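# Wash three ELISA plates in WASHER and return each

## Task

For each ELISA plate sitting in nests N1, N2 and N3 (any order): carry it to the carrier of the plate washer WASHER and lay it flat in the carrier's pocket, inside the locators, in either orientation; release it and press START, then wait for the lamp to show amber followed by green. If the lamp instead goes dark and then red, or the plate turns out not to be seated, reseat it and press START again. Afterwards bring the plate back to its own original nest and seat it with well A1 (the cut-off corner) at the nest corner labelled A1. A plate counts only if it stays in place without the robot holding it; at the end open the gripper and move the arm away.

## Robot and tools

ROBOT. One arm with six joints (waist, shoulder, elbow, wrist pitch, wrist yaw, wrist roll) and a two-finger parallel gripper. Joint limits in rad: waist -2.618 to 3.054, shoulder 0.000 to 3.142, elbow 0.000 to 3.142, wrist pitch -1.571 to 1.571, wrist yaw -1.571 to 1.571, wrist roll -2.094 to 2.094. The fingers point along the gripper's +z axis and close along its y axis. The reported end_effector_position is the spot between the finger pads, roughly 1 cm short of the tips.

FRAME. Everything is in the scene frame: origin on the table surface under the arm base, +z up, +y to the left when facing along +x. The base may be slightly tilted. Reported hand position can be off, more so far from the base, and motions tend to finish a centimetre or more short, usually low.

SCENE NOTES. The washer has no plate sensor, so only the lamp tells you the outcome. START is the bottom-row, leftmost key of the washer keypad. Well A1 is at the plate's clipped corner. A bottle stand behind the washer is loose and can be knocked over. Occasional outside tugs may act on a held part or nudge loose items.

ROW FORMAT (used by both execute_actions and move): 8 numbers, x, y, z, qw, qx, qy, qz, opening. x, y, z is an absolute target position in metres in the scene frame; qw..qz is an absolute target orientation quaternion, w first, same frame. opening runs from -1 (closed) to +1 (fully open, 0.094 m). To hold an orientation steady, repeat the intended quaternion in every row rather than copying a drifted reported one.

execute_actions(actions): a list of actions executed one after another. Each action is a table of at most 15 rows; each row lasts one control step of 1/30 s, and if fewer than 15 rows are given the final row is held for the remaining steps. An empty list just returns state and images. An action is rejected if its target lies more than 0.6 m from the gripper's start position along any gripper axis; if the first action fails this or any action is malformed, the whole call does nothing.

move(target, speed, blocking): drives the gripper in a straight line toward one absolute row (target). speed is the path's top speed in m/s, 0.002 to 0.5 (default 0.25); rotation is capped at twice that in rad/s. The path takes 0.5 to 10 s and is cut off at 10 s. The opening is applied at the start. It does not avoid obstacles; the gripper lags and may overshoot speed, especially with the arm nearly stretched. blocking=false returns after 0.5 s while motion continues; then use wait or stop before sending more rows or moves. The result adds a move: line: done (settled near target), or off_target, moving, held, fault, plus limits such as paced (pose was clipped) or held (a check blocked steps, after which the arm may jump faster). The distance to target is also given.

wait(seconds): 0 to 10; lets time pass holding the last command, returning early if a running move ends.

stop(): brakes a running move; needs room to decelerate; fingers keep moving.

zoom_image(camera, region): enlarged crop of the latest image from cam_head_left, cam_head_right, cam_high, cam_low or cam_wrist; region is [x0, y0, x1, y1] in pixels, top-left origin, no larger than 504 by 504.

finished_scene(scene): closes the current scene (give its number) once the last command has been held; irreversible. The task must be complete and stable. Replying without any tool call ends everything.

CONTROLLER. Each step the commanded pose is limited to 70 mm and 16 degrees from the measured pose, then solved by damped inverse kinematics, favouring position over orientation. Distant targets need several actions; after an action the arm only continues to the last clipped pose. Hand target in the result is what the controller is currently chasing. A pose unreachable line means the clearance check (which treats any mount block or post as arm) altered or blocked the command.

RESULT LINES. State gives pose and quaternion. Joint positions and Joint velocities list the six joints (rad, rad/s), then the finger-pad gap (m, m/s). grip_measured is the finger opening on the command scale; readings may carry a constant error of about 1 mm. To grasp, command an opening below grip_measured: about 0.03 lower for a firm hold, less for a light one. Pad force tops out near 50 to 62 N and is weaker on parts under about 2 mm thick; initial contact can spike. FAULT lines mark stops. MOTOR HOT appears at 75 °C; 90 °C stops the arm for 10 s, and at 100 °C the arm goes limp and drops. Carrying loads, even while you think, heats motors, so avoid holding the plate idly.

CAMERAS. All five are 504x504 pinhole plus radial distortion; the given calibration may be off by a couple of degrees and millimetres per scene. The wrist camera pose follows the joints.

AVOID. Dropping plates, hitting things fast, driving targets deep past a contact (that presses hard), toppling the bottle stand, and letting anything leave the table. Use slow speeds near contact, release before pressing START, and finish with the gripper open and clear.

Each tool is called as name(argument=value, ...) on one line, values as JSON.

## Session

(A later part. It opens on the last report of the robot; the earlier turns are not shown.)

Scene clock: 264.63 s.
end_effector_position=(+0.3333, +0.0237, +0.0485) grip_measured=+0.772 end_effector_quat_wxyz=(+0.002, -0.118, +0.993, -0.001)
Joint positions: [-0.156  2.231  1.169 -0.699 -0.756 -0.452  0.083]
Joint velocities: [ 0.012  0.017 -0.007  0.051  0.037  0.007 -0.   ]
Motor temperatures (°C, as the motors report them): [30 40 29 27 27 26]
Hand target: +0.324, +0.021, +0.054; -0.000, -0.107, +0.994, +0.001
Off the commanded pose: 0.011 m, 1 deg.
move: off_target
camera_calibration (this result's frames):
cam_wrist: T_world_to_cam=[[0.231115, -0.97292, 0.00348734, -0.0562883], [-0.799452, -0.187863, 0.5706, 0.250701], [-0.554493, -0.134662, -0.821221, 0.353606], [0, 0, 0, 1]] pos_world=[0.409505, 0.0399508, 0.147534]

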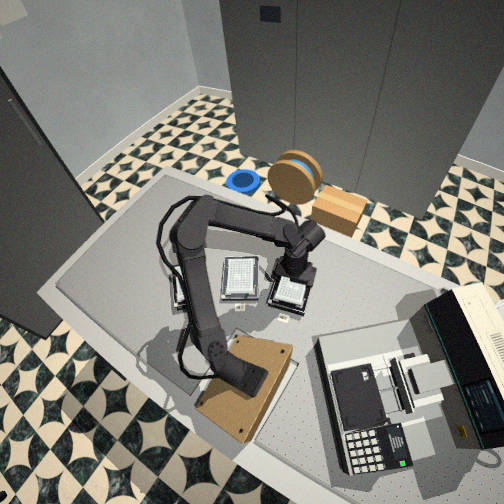

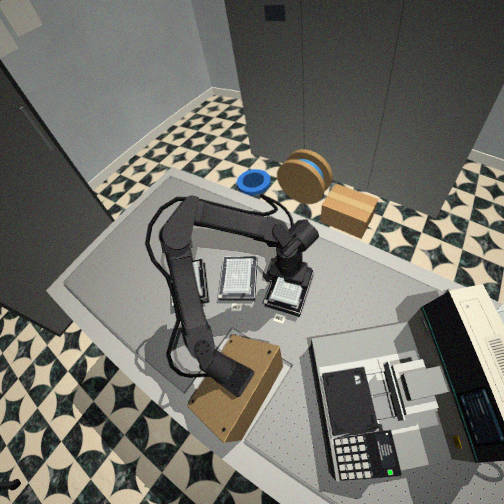

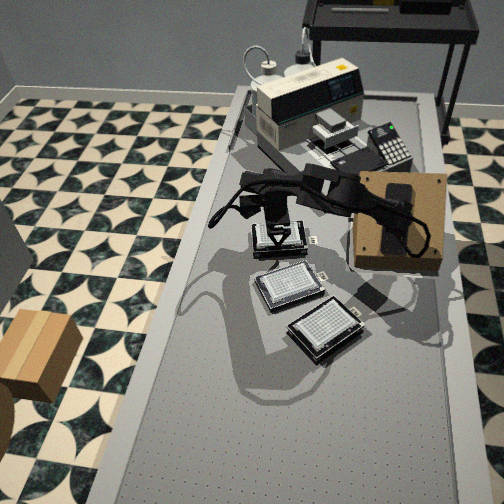

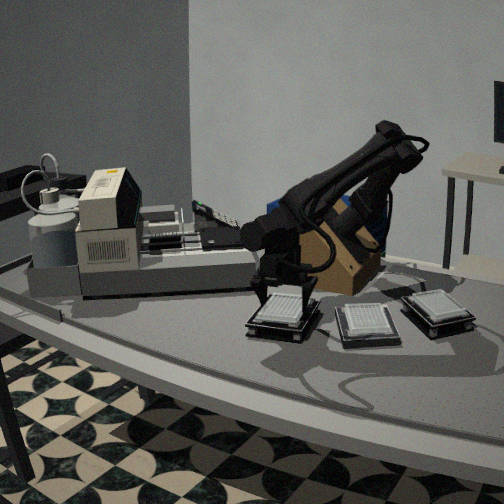

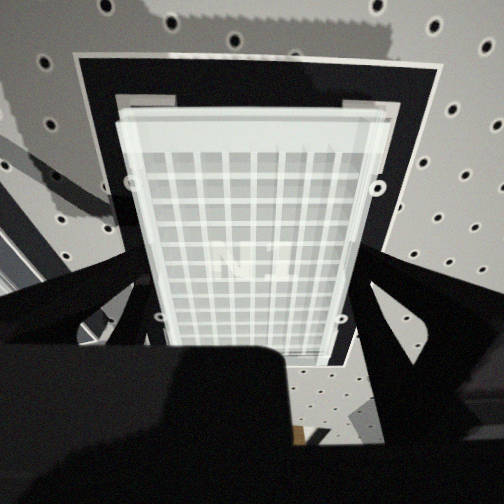

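Skewed. Lift and redo with one continuous descent.

move(target=[0.333,0.022,0.10,0.005,-0.107,0.9942,0,0.74], speed=0.03)

move(target=[0.335,0.0215,0.052,0.008,-0.107,0.9942,0,0.74], speed=0.015)

Scene clock: 269.60 s.
end_effector_position=(+0.3232, +0.0214, +0.0818) grip_measured=+0.772 end_effector_quat_wxyz=(-0.017, -0.100, +0.995, +0.008)
Joint positions: [-0.234  2.214  1.238 -0.912 -0.74  -0.557  0.083]
Joint velocities: [-0.007 -0.007  0.002 -0.022 -0.007 -0.051 -0.   ]
Motor temperatures (°C, as the motors report them): [30 40 29 27 27 26]
Hand target: +0.334, +0.022, +0.100; +0.005, -0.107, +0.994, +0.001
Off the commanded pose: 0.021 m, 3 deg.
move: off_target
camera_calibration (this result's frames):
cam_wrist: T_world_to_cam=[[0.1944, -0.98074, -0.0188892, -0.0424369], [-0.783008, -0.166748, 0.599244, 0.215064], [-0.590852, -0.101703, -0.800344, 0.384441], [0, 0, 0, 1]] pos_world=[0.403795, 0.0333405, 0.178007]

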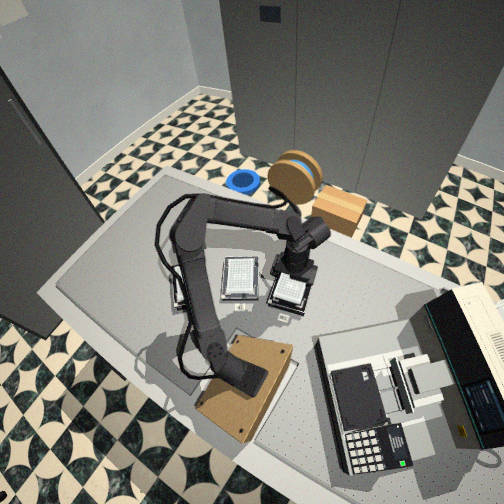

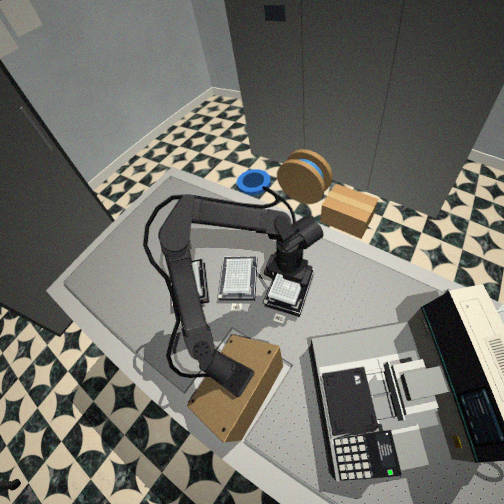

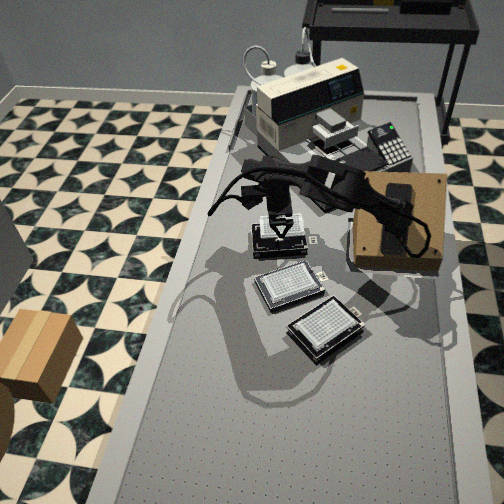

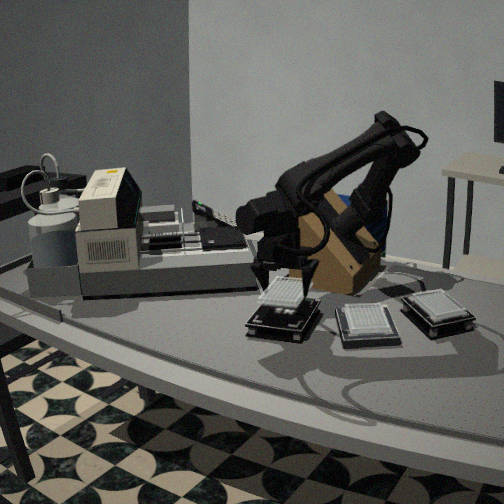

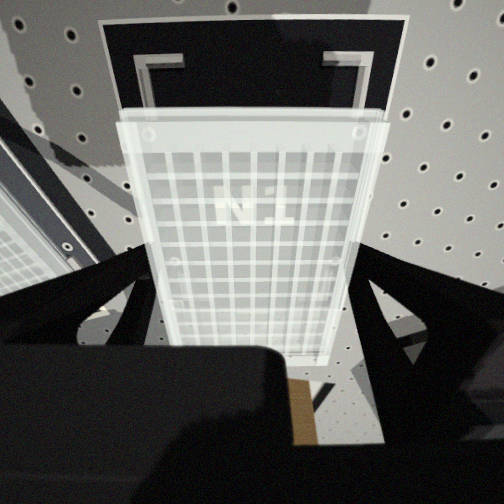

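Scene clock: 271.97 s.
end_effector_position=(+0.3336, +0.0253, +0.0546) grip_measured=+0.772 end_effector_quat_wxyz=(+0.002, -0.113, +0.994, -0.006)
Joint positions: [-0.161  2.214  1.176 -0.722 -0.746 -0.446  0.083]
Joint velocities: [ 0.007  0.002 -0.002  0.022  0.022  0.037  0.   ]
Motor temperatures (°C, as the motors report them): [30 40 29 27 27 26]
Hand target: +0.334, +0.021, +0.052; +0.007, -0.107, +0.994, -0.001
Off the commanded pose: 0.005 m, 1 deg.
move: done
camera_calibration (this result's frames):
cam_wrist: T_world_to_cam=[[0.220769, -0.97524, 0.0129217, -0.051777], [-0.802153, -0.174018, 0.571199, 0.248267], [-0.554808, -0.136468, -0.82071, 0.359125], [0, 0, 0, 1]] pos_world=[0.409824, 0.0417172, 0.153596]

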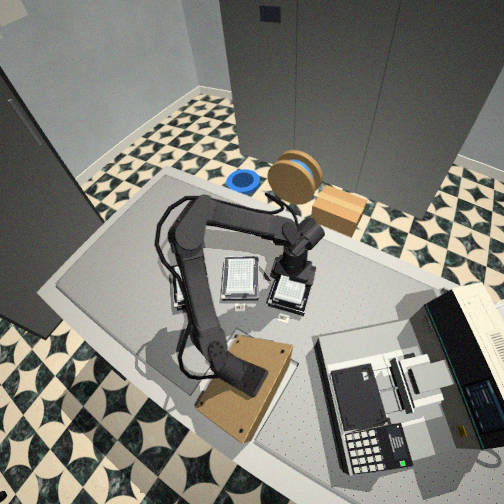

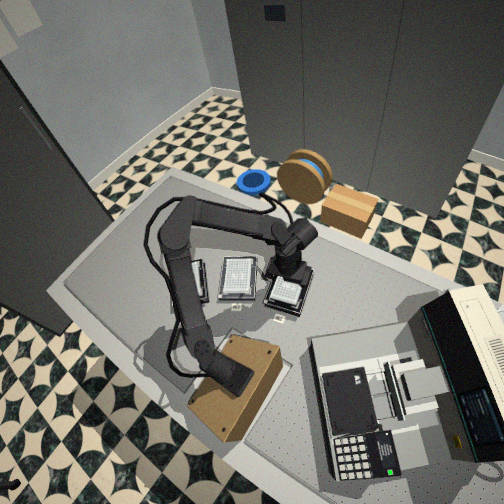

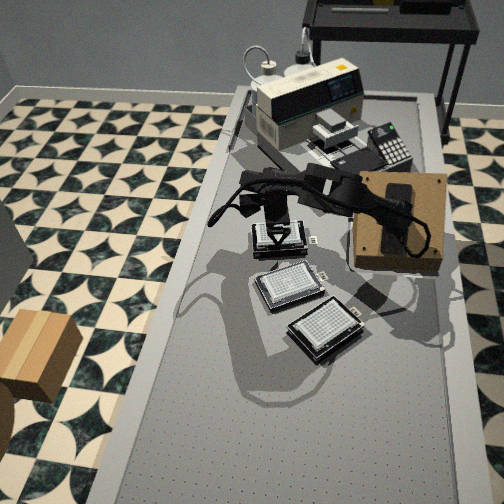

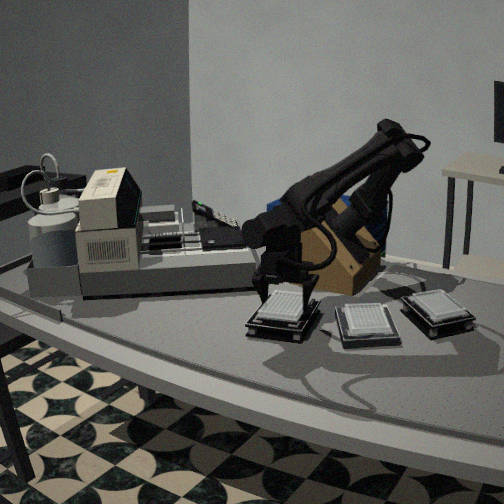

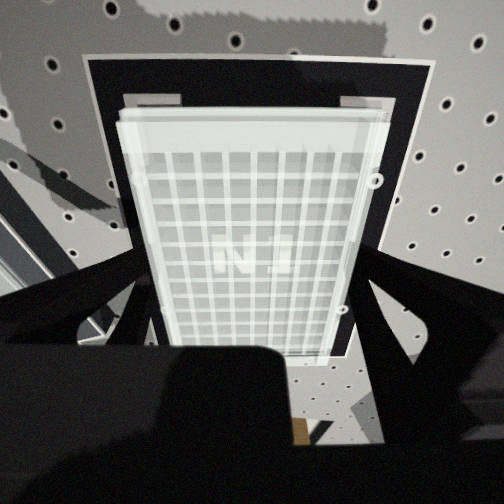

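Need (-0.003,-0.003).

move(target=[0.329,0.018,0.050,0.004,-0.102,0.9948,0,0.74], speed=0.008)

Scene clock: 276.30 s.
end_effector_position=(+0.3291, +0.0258, +0.0508) grip_measured=+0.772 end_effector_quat_wxyz=(-0.003, -0.112, +0.994, -0.005)
Joint positions: [-0.154  2.214  1.161 -0.716 -0.747 -0.443  0.083]
Joint velocities: [ 0.007  0.007 -0.012  0.007  0.007 -0.022 -0.001]
Motor temperatures (°C, as the motors report them): [30 40 29 27 27 26]
Hand target: +0.329, +0.018, +0.050; +0.004, -0.102, +0.995, +0.000
Off the commanded pose: 0.008 m, 1 deg.
move: done
camera_calibration (this result's frames):
cam_wrist: T_world_to_cam=[[0.217947, -0.975915, 0.00944051, -0.0491786], [-0.796861, -0.172358, 0.579055, 0.244748], [-0.563482, -0.133726, -0.815234, 0.356115], [0, 0, 0, 1]] pos_world=[0.406412, 0.041812, 0.149058]

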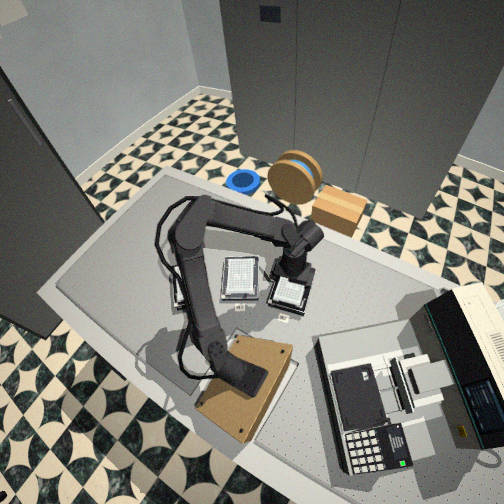

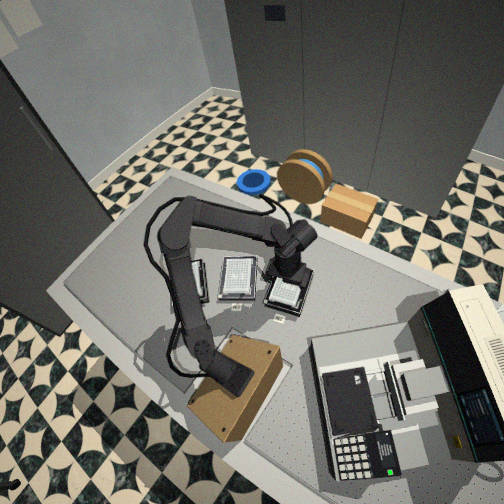

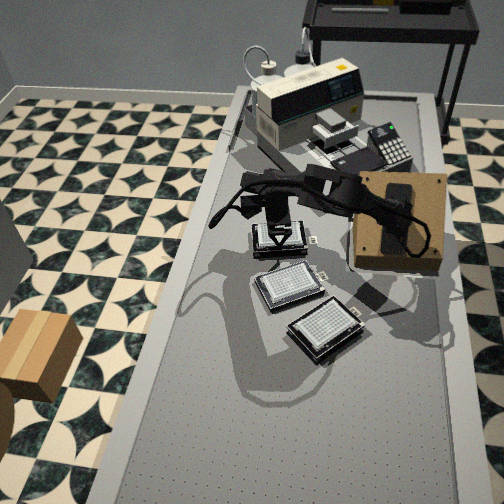

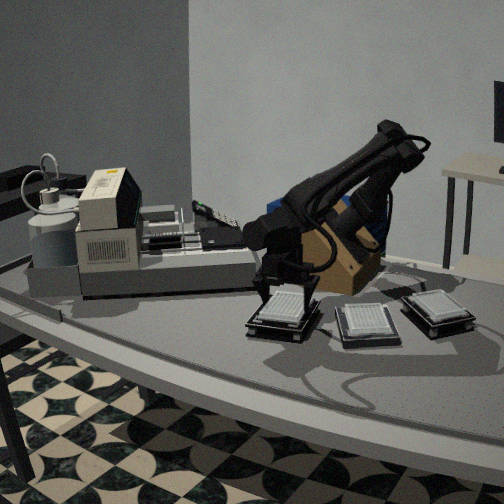

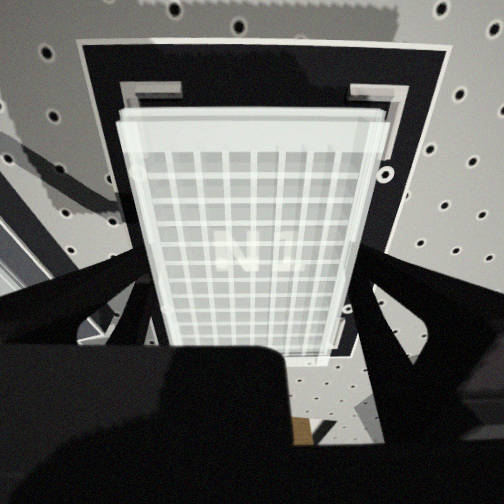

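move(target=[0.334,0.015,0.056,0.004,-0.102,0.9948,0,0.74], speed=0.008)

Scene clock: 280.43 s.
end_effector_position=(+0.3286, +0.0245, +0.0500) grip_measured=+0.772 end_effector_quat_wxyz=(-0.002, -0.112, +0.994, +0.004)
Joint positions: [-0.162  2.225  1.161 -0.716 -0.762 -0.457  0.083]
Joint velocities: [-0.007  0.002 -0.007 -0.066 -0.022  0.007 -0.001]
Motor temperatures (°C, as the motors report them): [31 39 29 27 27 26]
Hand target: +0.334, +0.015, +0.056; +0.004, -0.102, +0.995, +0.000
Off the commanded pose: 0.012 m, 1 deg.
move: off_target
camera_calibration (this result's frames):
cam_wrist: T_world_to_cam=[[0.21841, -0.975829, -0.00741003, -0.0496285], [-0.797345, -0.18283, 0.575165, 0.245141], [-0.562618, -0.119714, -0.818004, 0.354468], [0, 0, 0, 1]] pos_world=[0.405732, 0.0388249, 0.148592]

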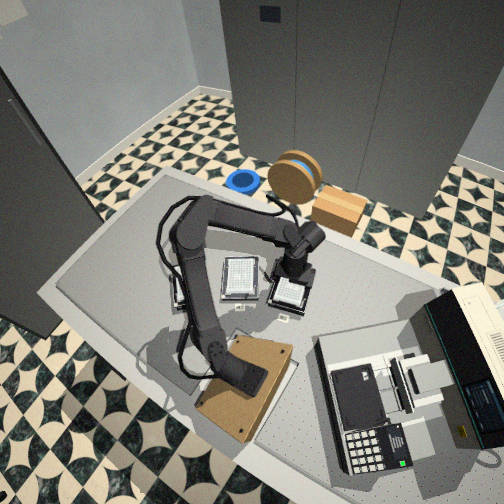

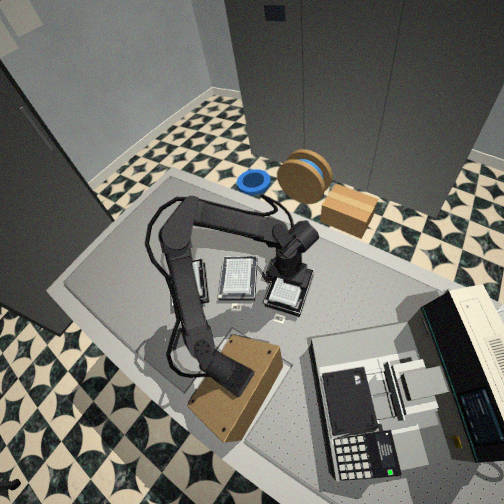

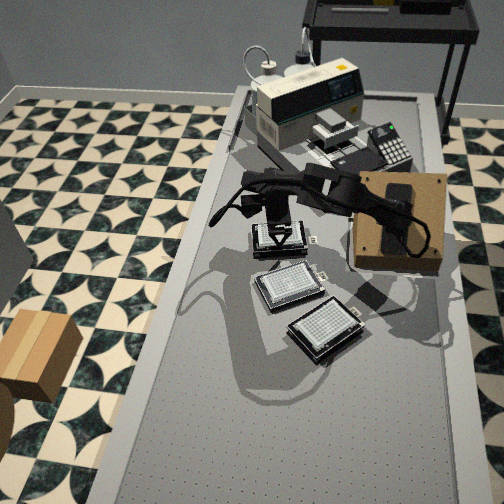

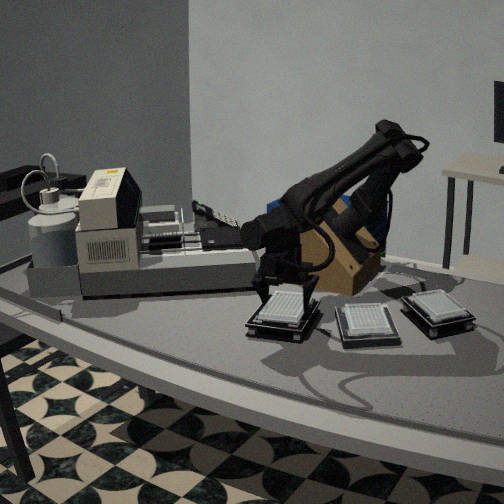

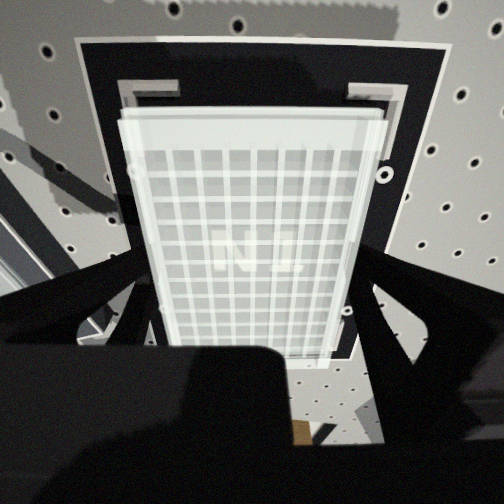

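move(target=[0.338,0.018,0.08,0.005,-0.107,0.9942,0,0.74], speed=0.02)

move(target=[0.333,0.021,0.053,0.008,-0.105,0.9944,0,0.74], speed=0.012)

Scene clock: 285.87 s.
end_effector_position=(+0.3311, +0.0223, +0.0680) grip_measured=+0.772 end_effector_quat_wxyz=(-0.007, -0.109, +0.994, +0.004)
Joint positions: [-0.2    2.225  1.221 -0.824 -0.748 -0.512  0.083]
Joint velocities: [-0.012 -0.002 -0.002 -0.037  0.007 -0.022 -0.   ]
Motor temperatures (°C, as the motors report them): [31 39 29 27 27 26]
Hand target: +0.339, +0.018, +0.079; +0.005, -0.107, +0.994, +0.001
Off the commanded pose: 0.014 m, 2 deg.
move: off_target
camera_calibration (this result's frames):
cam_wrist: T_world_to_cam=[[0.213402, -0.976935, -0.0076398, -0.0505019], [-0.791683, -0.177507, 0.584576, 0.233759], [-0.572449, -0.118702, -0.811303, 0.373152], [0, 0, 0, 1]] pos_world=[0.409451, 0.0364507, 0.165704]

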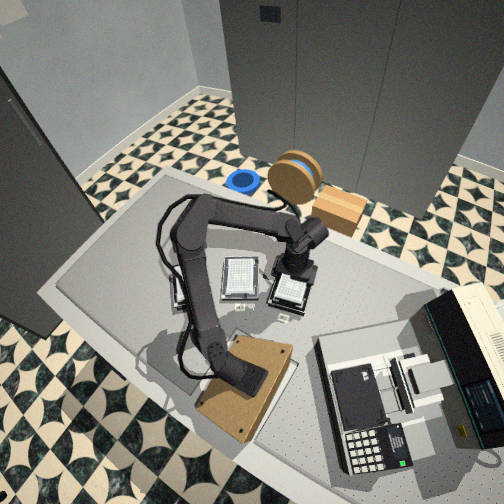

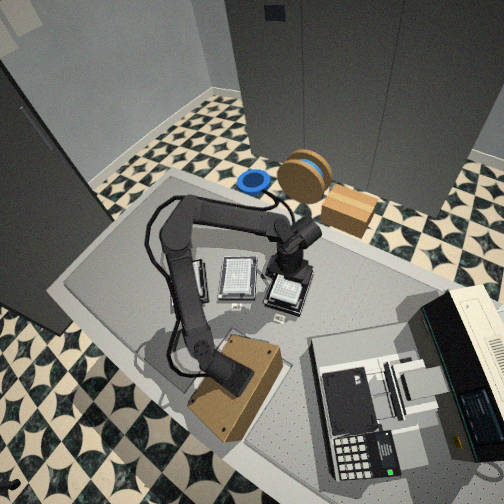

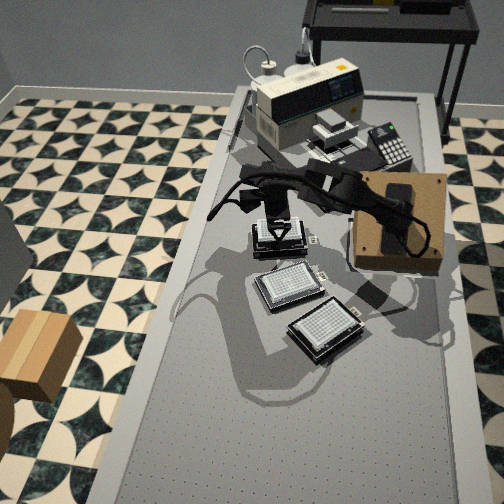

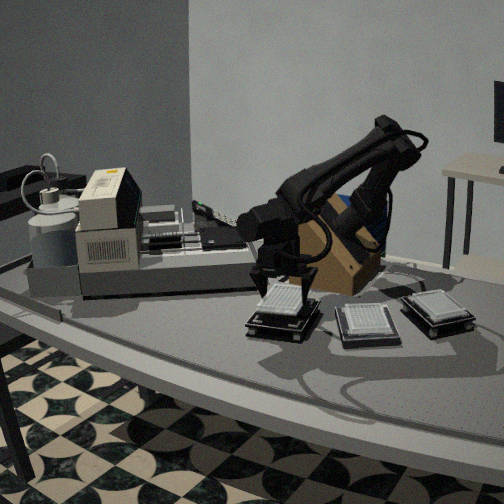

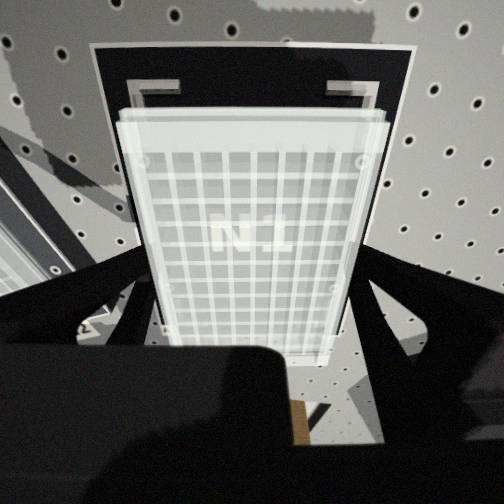

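Scene clock: 287.47 s.
end_effector_position=(+0.3298, +0.0221, +0.0523) grip_measured=+0.772 end_effector_quat_wxyz=(-0.003, -0.105, +0.994, -0.003)
Joint positions: [-0.166  2.225  1.171 -0.725 -0.748 -0.447  0.083]
Joint velocities: [-0.012  0.002 -0.017 -0.007  0.037  0.022  0.001]
Motor temperatures (°C, as the motors report them): [31 39 29 27 27 26]
Hand target: +0.333, +0.021, +0.053; +0.008, -0.105, +0.994, -0.000
Off the commanded pose: 0.003 m, 1 deg.
move: done
camera_calibration (this result's frames):
cam_wrist: T_world_to_cam=[[0.20587, -0.978563, 0.00563943, -0.0486385], [-0.799059, -0.164774, 0.578234, 0.244404], [-0.564909, -0.123548, -0.815851, 0.357523], [0, 0, 0, 1]] pos_world=[0.407274, 0.0368466, 0.150638]

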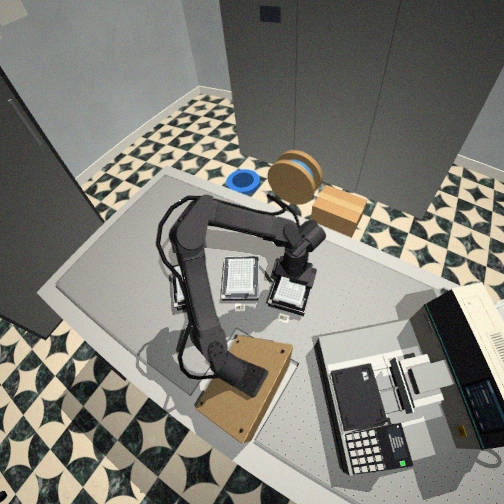

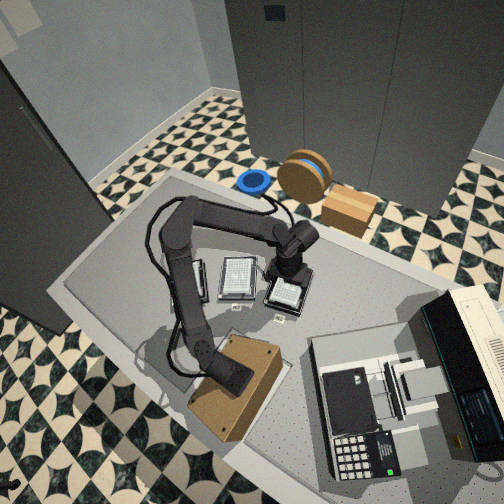

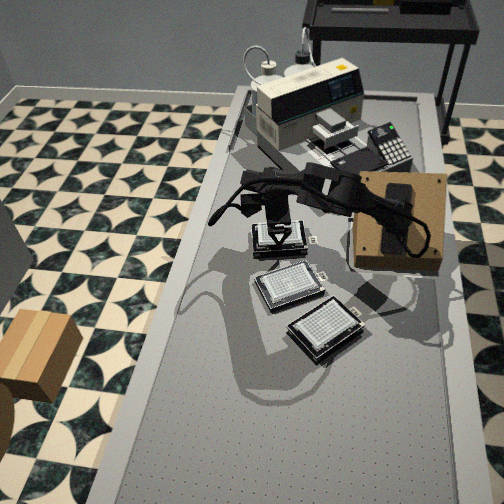

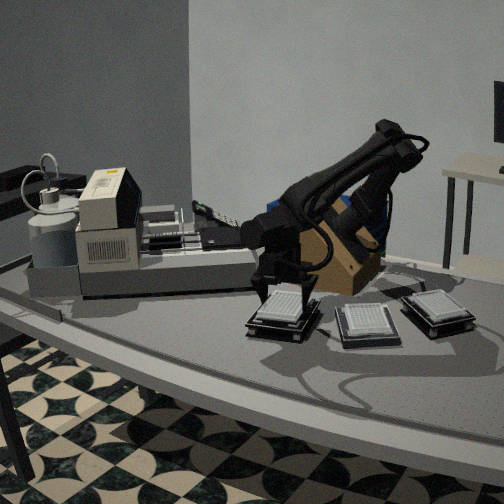

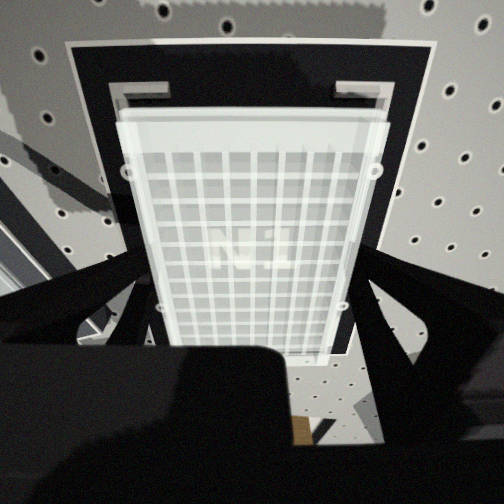

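move(target=[0.331,0.021,0.048,0.002,-0.105,0.9944,0,0.74], speed=0.008)

Scene clock: 290.80 s.
end_effector_position=(+0.3309, +0.0239, +0.0502) grip_measured=+0.772 end_effector_quat_wxyz=(-0.003, -0.109, +0.994, -0.003)
Joint positions: [-0.157  2.225  1.171 -0.717 -0.748 -0.443  0.083]
Joint velocities: [-0.017 -0.002 -0.012 -0.007  0.022  0.022 -0.   ]
Motor temperatures (°C, as the motors report them): [31 39 29 27 27 26]
Hand target: +0.331, +0.021, +0.048; +0.002, -0.105, +0.994, +0.000
Off the commanded pose: 0.004 m, 1 deg.
move: done
camera_calibration (this result's frames):
cam_wrist: T_world_to_cam=[[0.213664, -0.976879, 0.00741659, -0.0498699], [-0.797636, -0.170066, 0.578666, 0.246419], [-0.564025, -0.129556, -0.815531, 0.356442], [0, 0, 0, 1]] pos_world=[0.408251, 0.0393697, 0.148465]

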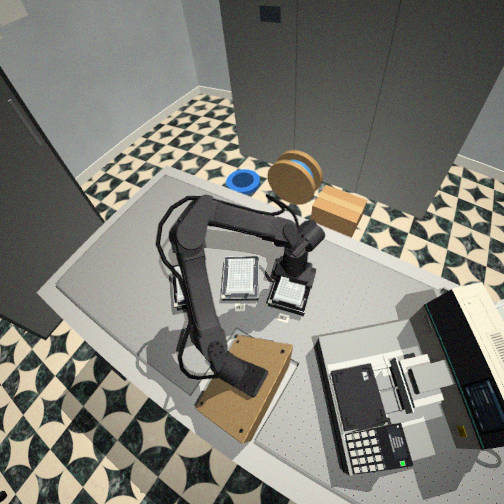

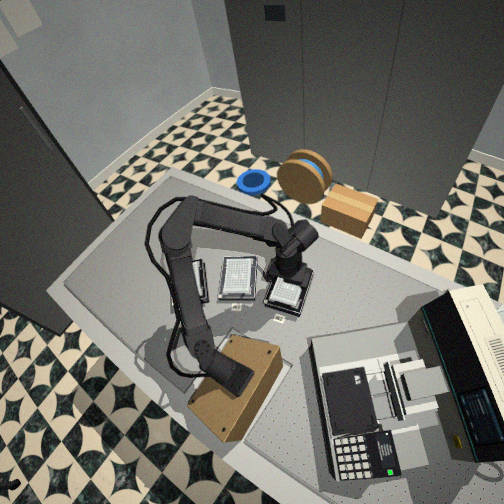

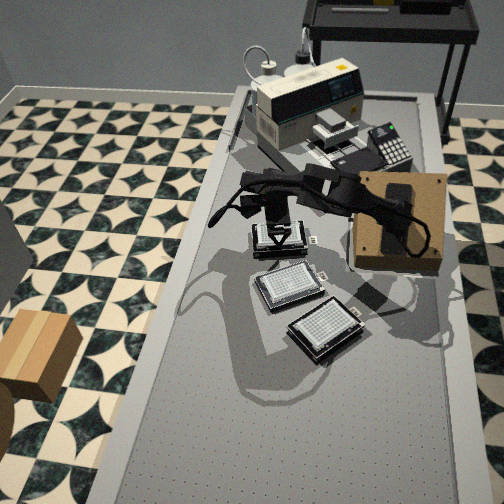

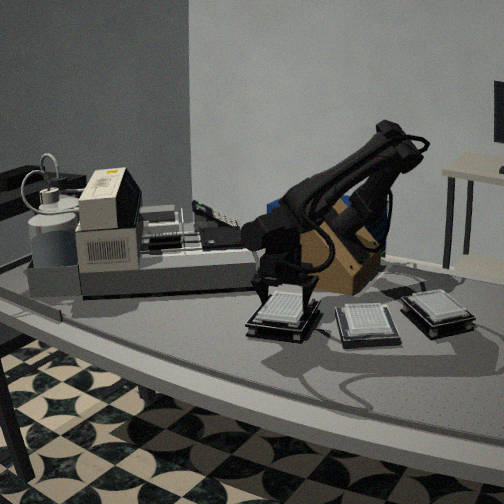

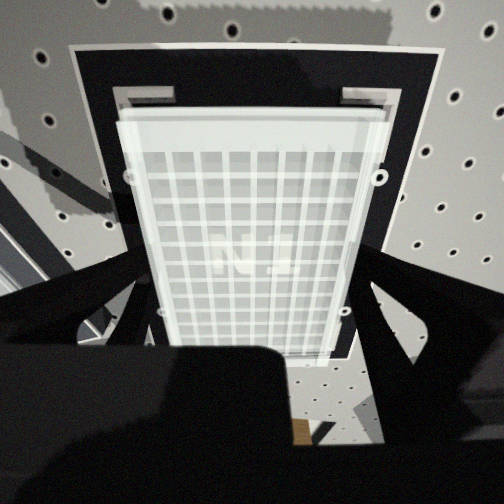

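~1.5 mm left; the washer one self-centred from a similar offset. Release.

move(target=[0.331,0.0239,0.052,0,-0.109,0.994,0,1], speed=0.008)

Scene clock: 294.20 s.
end_effector_position=(+0.3307, +0.0251, +0.0489) grip_measured=+1.000 end_effector_quat_wxyz=(-0.005, -0.111, +0.994, -0.003)
Joint positions: [-0.152  2.225  1.171 -0.716 -0.748 -0.442  0.094]
Joint velocities: [ 0.002  0.002 -0.022  0.051 -0.007  0.022  0.   ]
Motor temperatures (°C, as the motors report them): [31 39 29 27 27 26]
Hand target: +0.331, +0.024, +0.052; +0.000, -0.109, +0.994, +0.000
Off the commanded pose: 0.003 m, 1 deg.
move: done
camera_calibration (this result's frames):
cam_wrist: T_world_to_cam=[[0.217545, -0.976025, 0.00707078, -0.0499185], [-0.795107, -0.17301, 0.581268, 0.246268], [-0.566109, -0.132074, -0.813681, 0.356116], [0, 0, 0, 1]] pos_world=[0.408269, 0.0409188, 0.14697]

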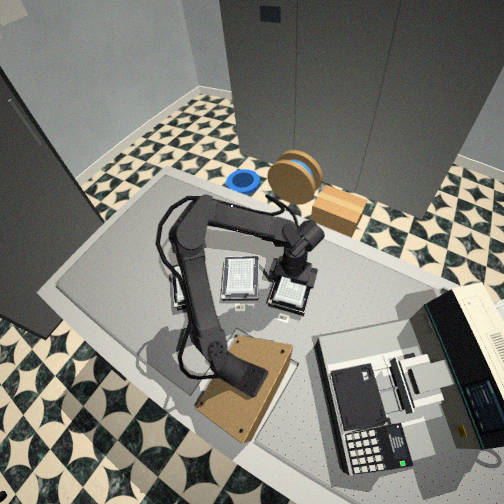

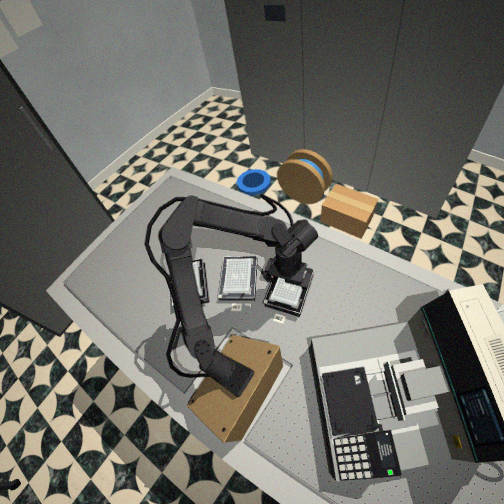

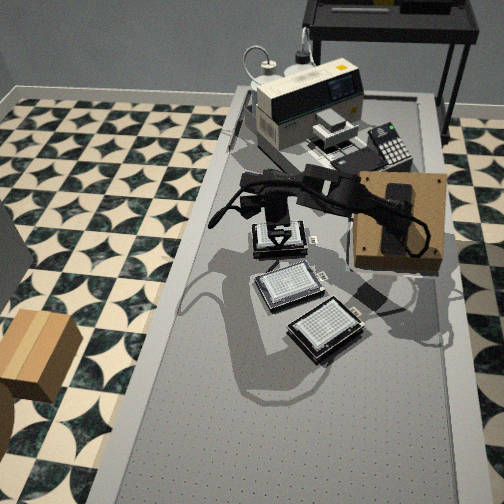

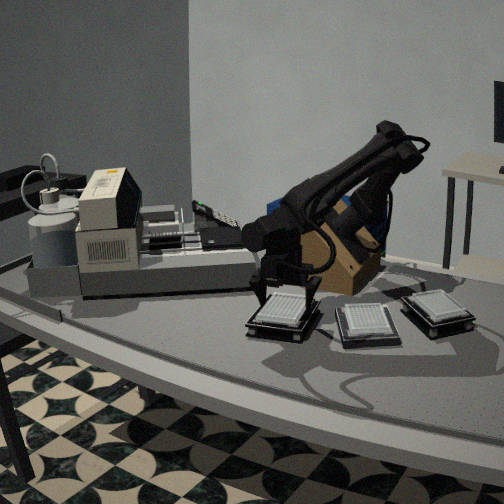

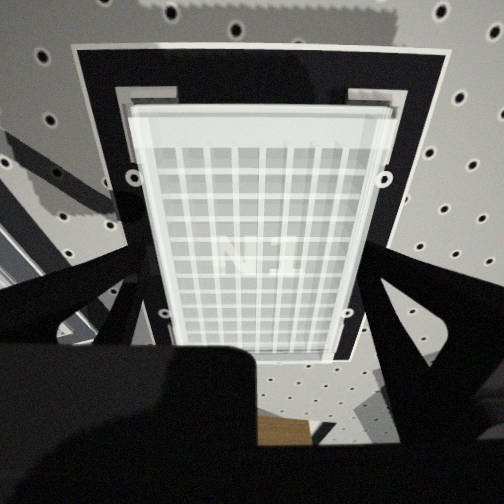

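move(target=[0.336,0.019,0.11,0,-0.107,0.994,0,1], speed=0.05)

move(target=[0.29,0.193,0.11,0.01,-0.284,0.959,0,1], speed=0.12)

Scene clock: 300.17 s.
end_effector_position=(+0.3285, +0.0194, +0.0936) grip_measured=+1.000 end_effector_quat_wxyz=(-0.019, -0.102, +0.995, +0.008)
Joint positions: [-0.256  2.225  1.294 -0.978 -0.73  -0.592  0.094]
Joint velocities: [ 0.002 -0.002  0.002  0.022 -0.022  0.051  0.   ]
Motor temperatures (°C, as the motors report them): [31 39 29 27 27 26]
Hand target: +0.337, +0.020, +0.109; +0.000, -0.107, +0.994, +0.001
Off the commanded pose: 0.018 m, 2 deg.
move: off_target
camera_calibration (this result's frames):
cam_wrist: T_world_to_cam=[[0.199094, -0.97982, -0.017704, -0.0468018], [-0.780446, -0.169457, 0.60182, 0.210823], [-0.592676, -0.106002, -0.798435, 0.397298], [0, 0, 0, 1]] pos_world=[0.409323, 0.0319824, 0.18951]

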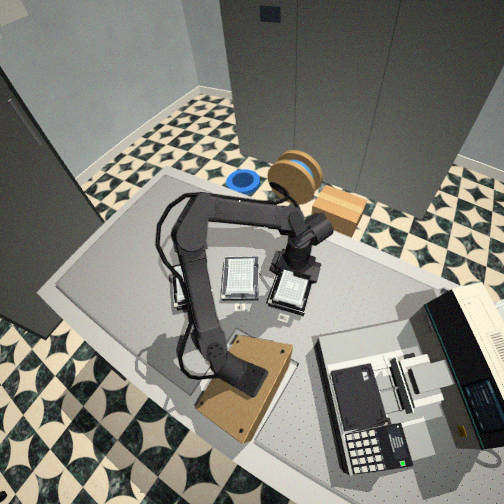

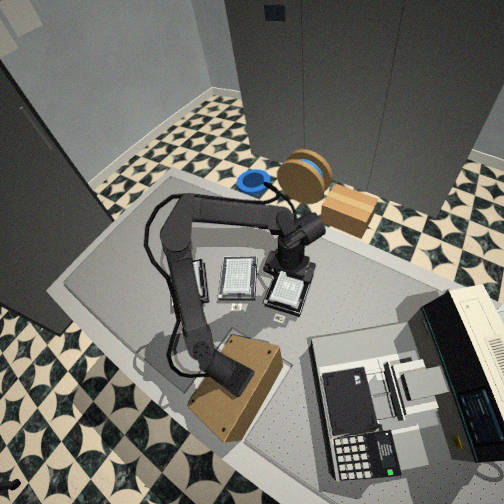

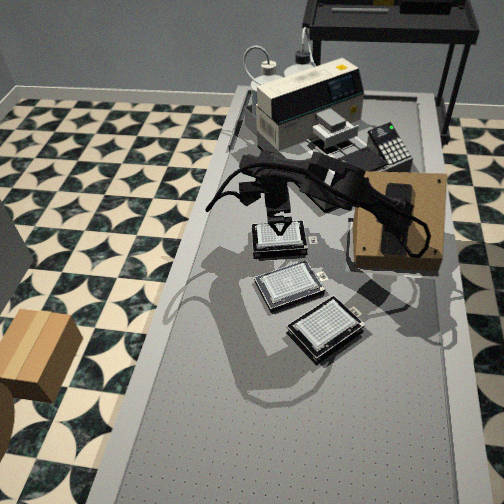

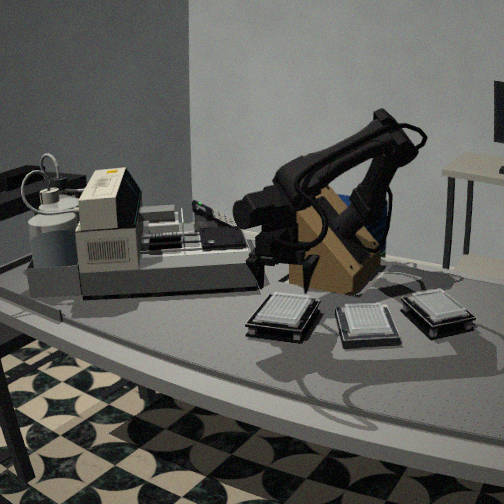

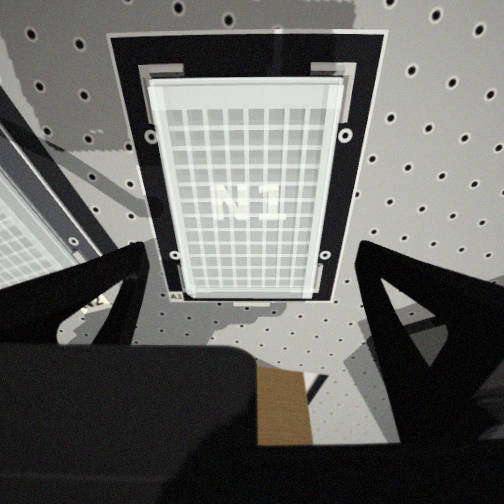

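Scene clock: 302.07 s.
end_effector_position=(+0.2898, +0.1859, +0.1040) grip_measured=+1.000 end_effector_quat_wxyz=(-0.003, -0.283, +0.959, -0.006)
Joint positions: [ 0.084  1.722  1.161 -0.977 -0.764 -0.462  0.094]
Joint velocities: [ 0.012  0.007 -0.012  0.022  0.051 -0.051  0.   ]
Motor temperatures (°C, as the motors report them): [31 39 29 27 27 26]
Hand target: +0.291, +0.190, +0.111; +0.009, -0.283, +0.959, -0.005
Off the commanded pose: 0.009 m, 2 deg.
move: done
camera_calibration (this result's frames):
cam_wrist: T_world_to_cam=[[0.53955, -0.841884, 0.0107913, -0.00311306], [-0.689339, -0.434354, 0.579783, 0.227704], [-0.483423, -0.320261, -0.814699, 0.410154], [0, 0, 0, 1]] pos_world=[0.356923, 0.227639, 0.202167]

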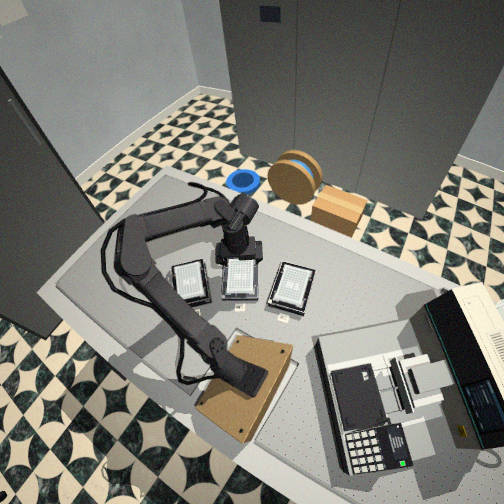

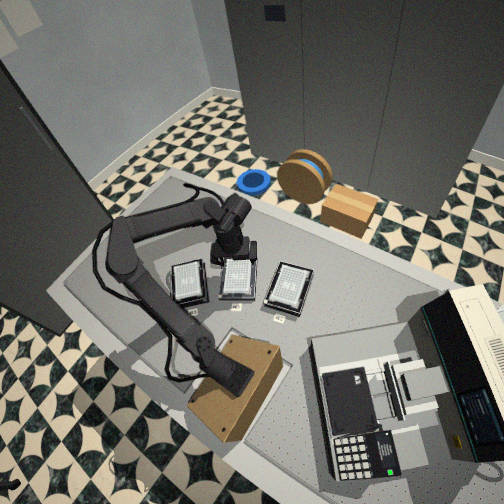

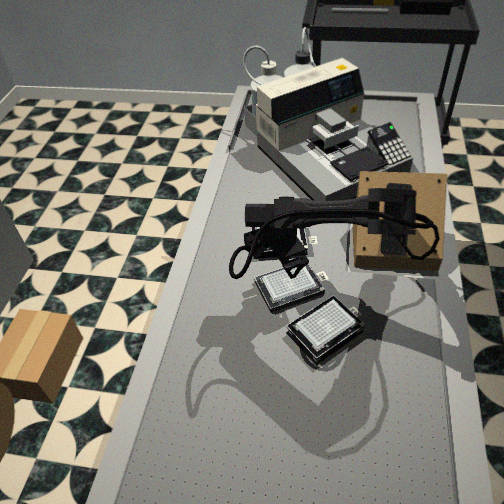

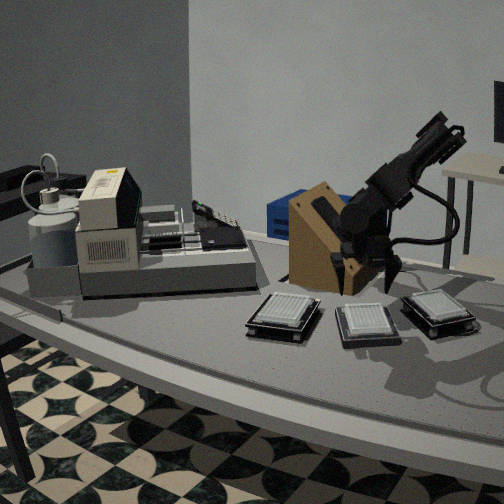

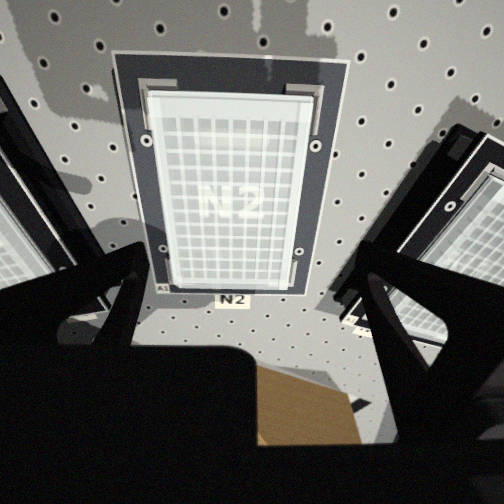

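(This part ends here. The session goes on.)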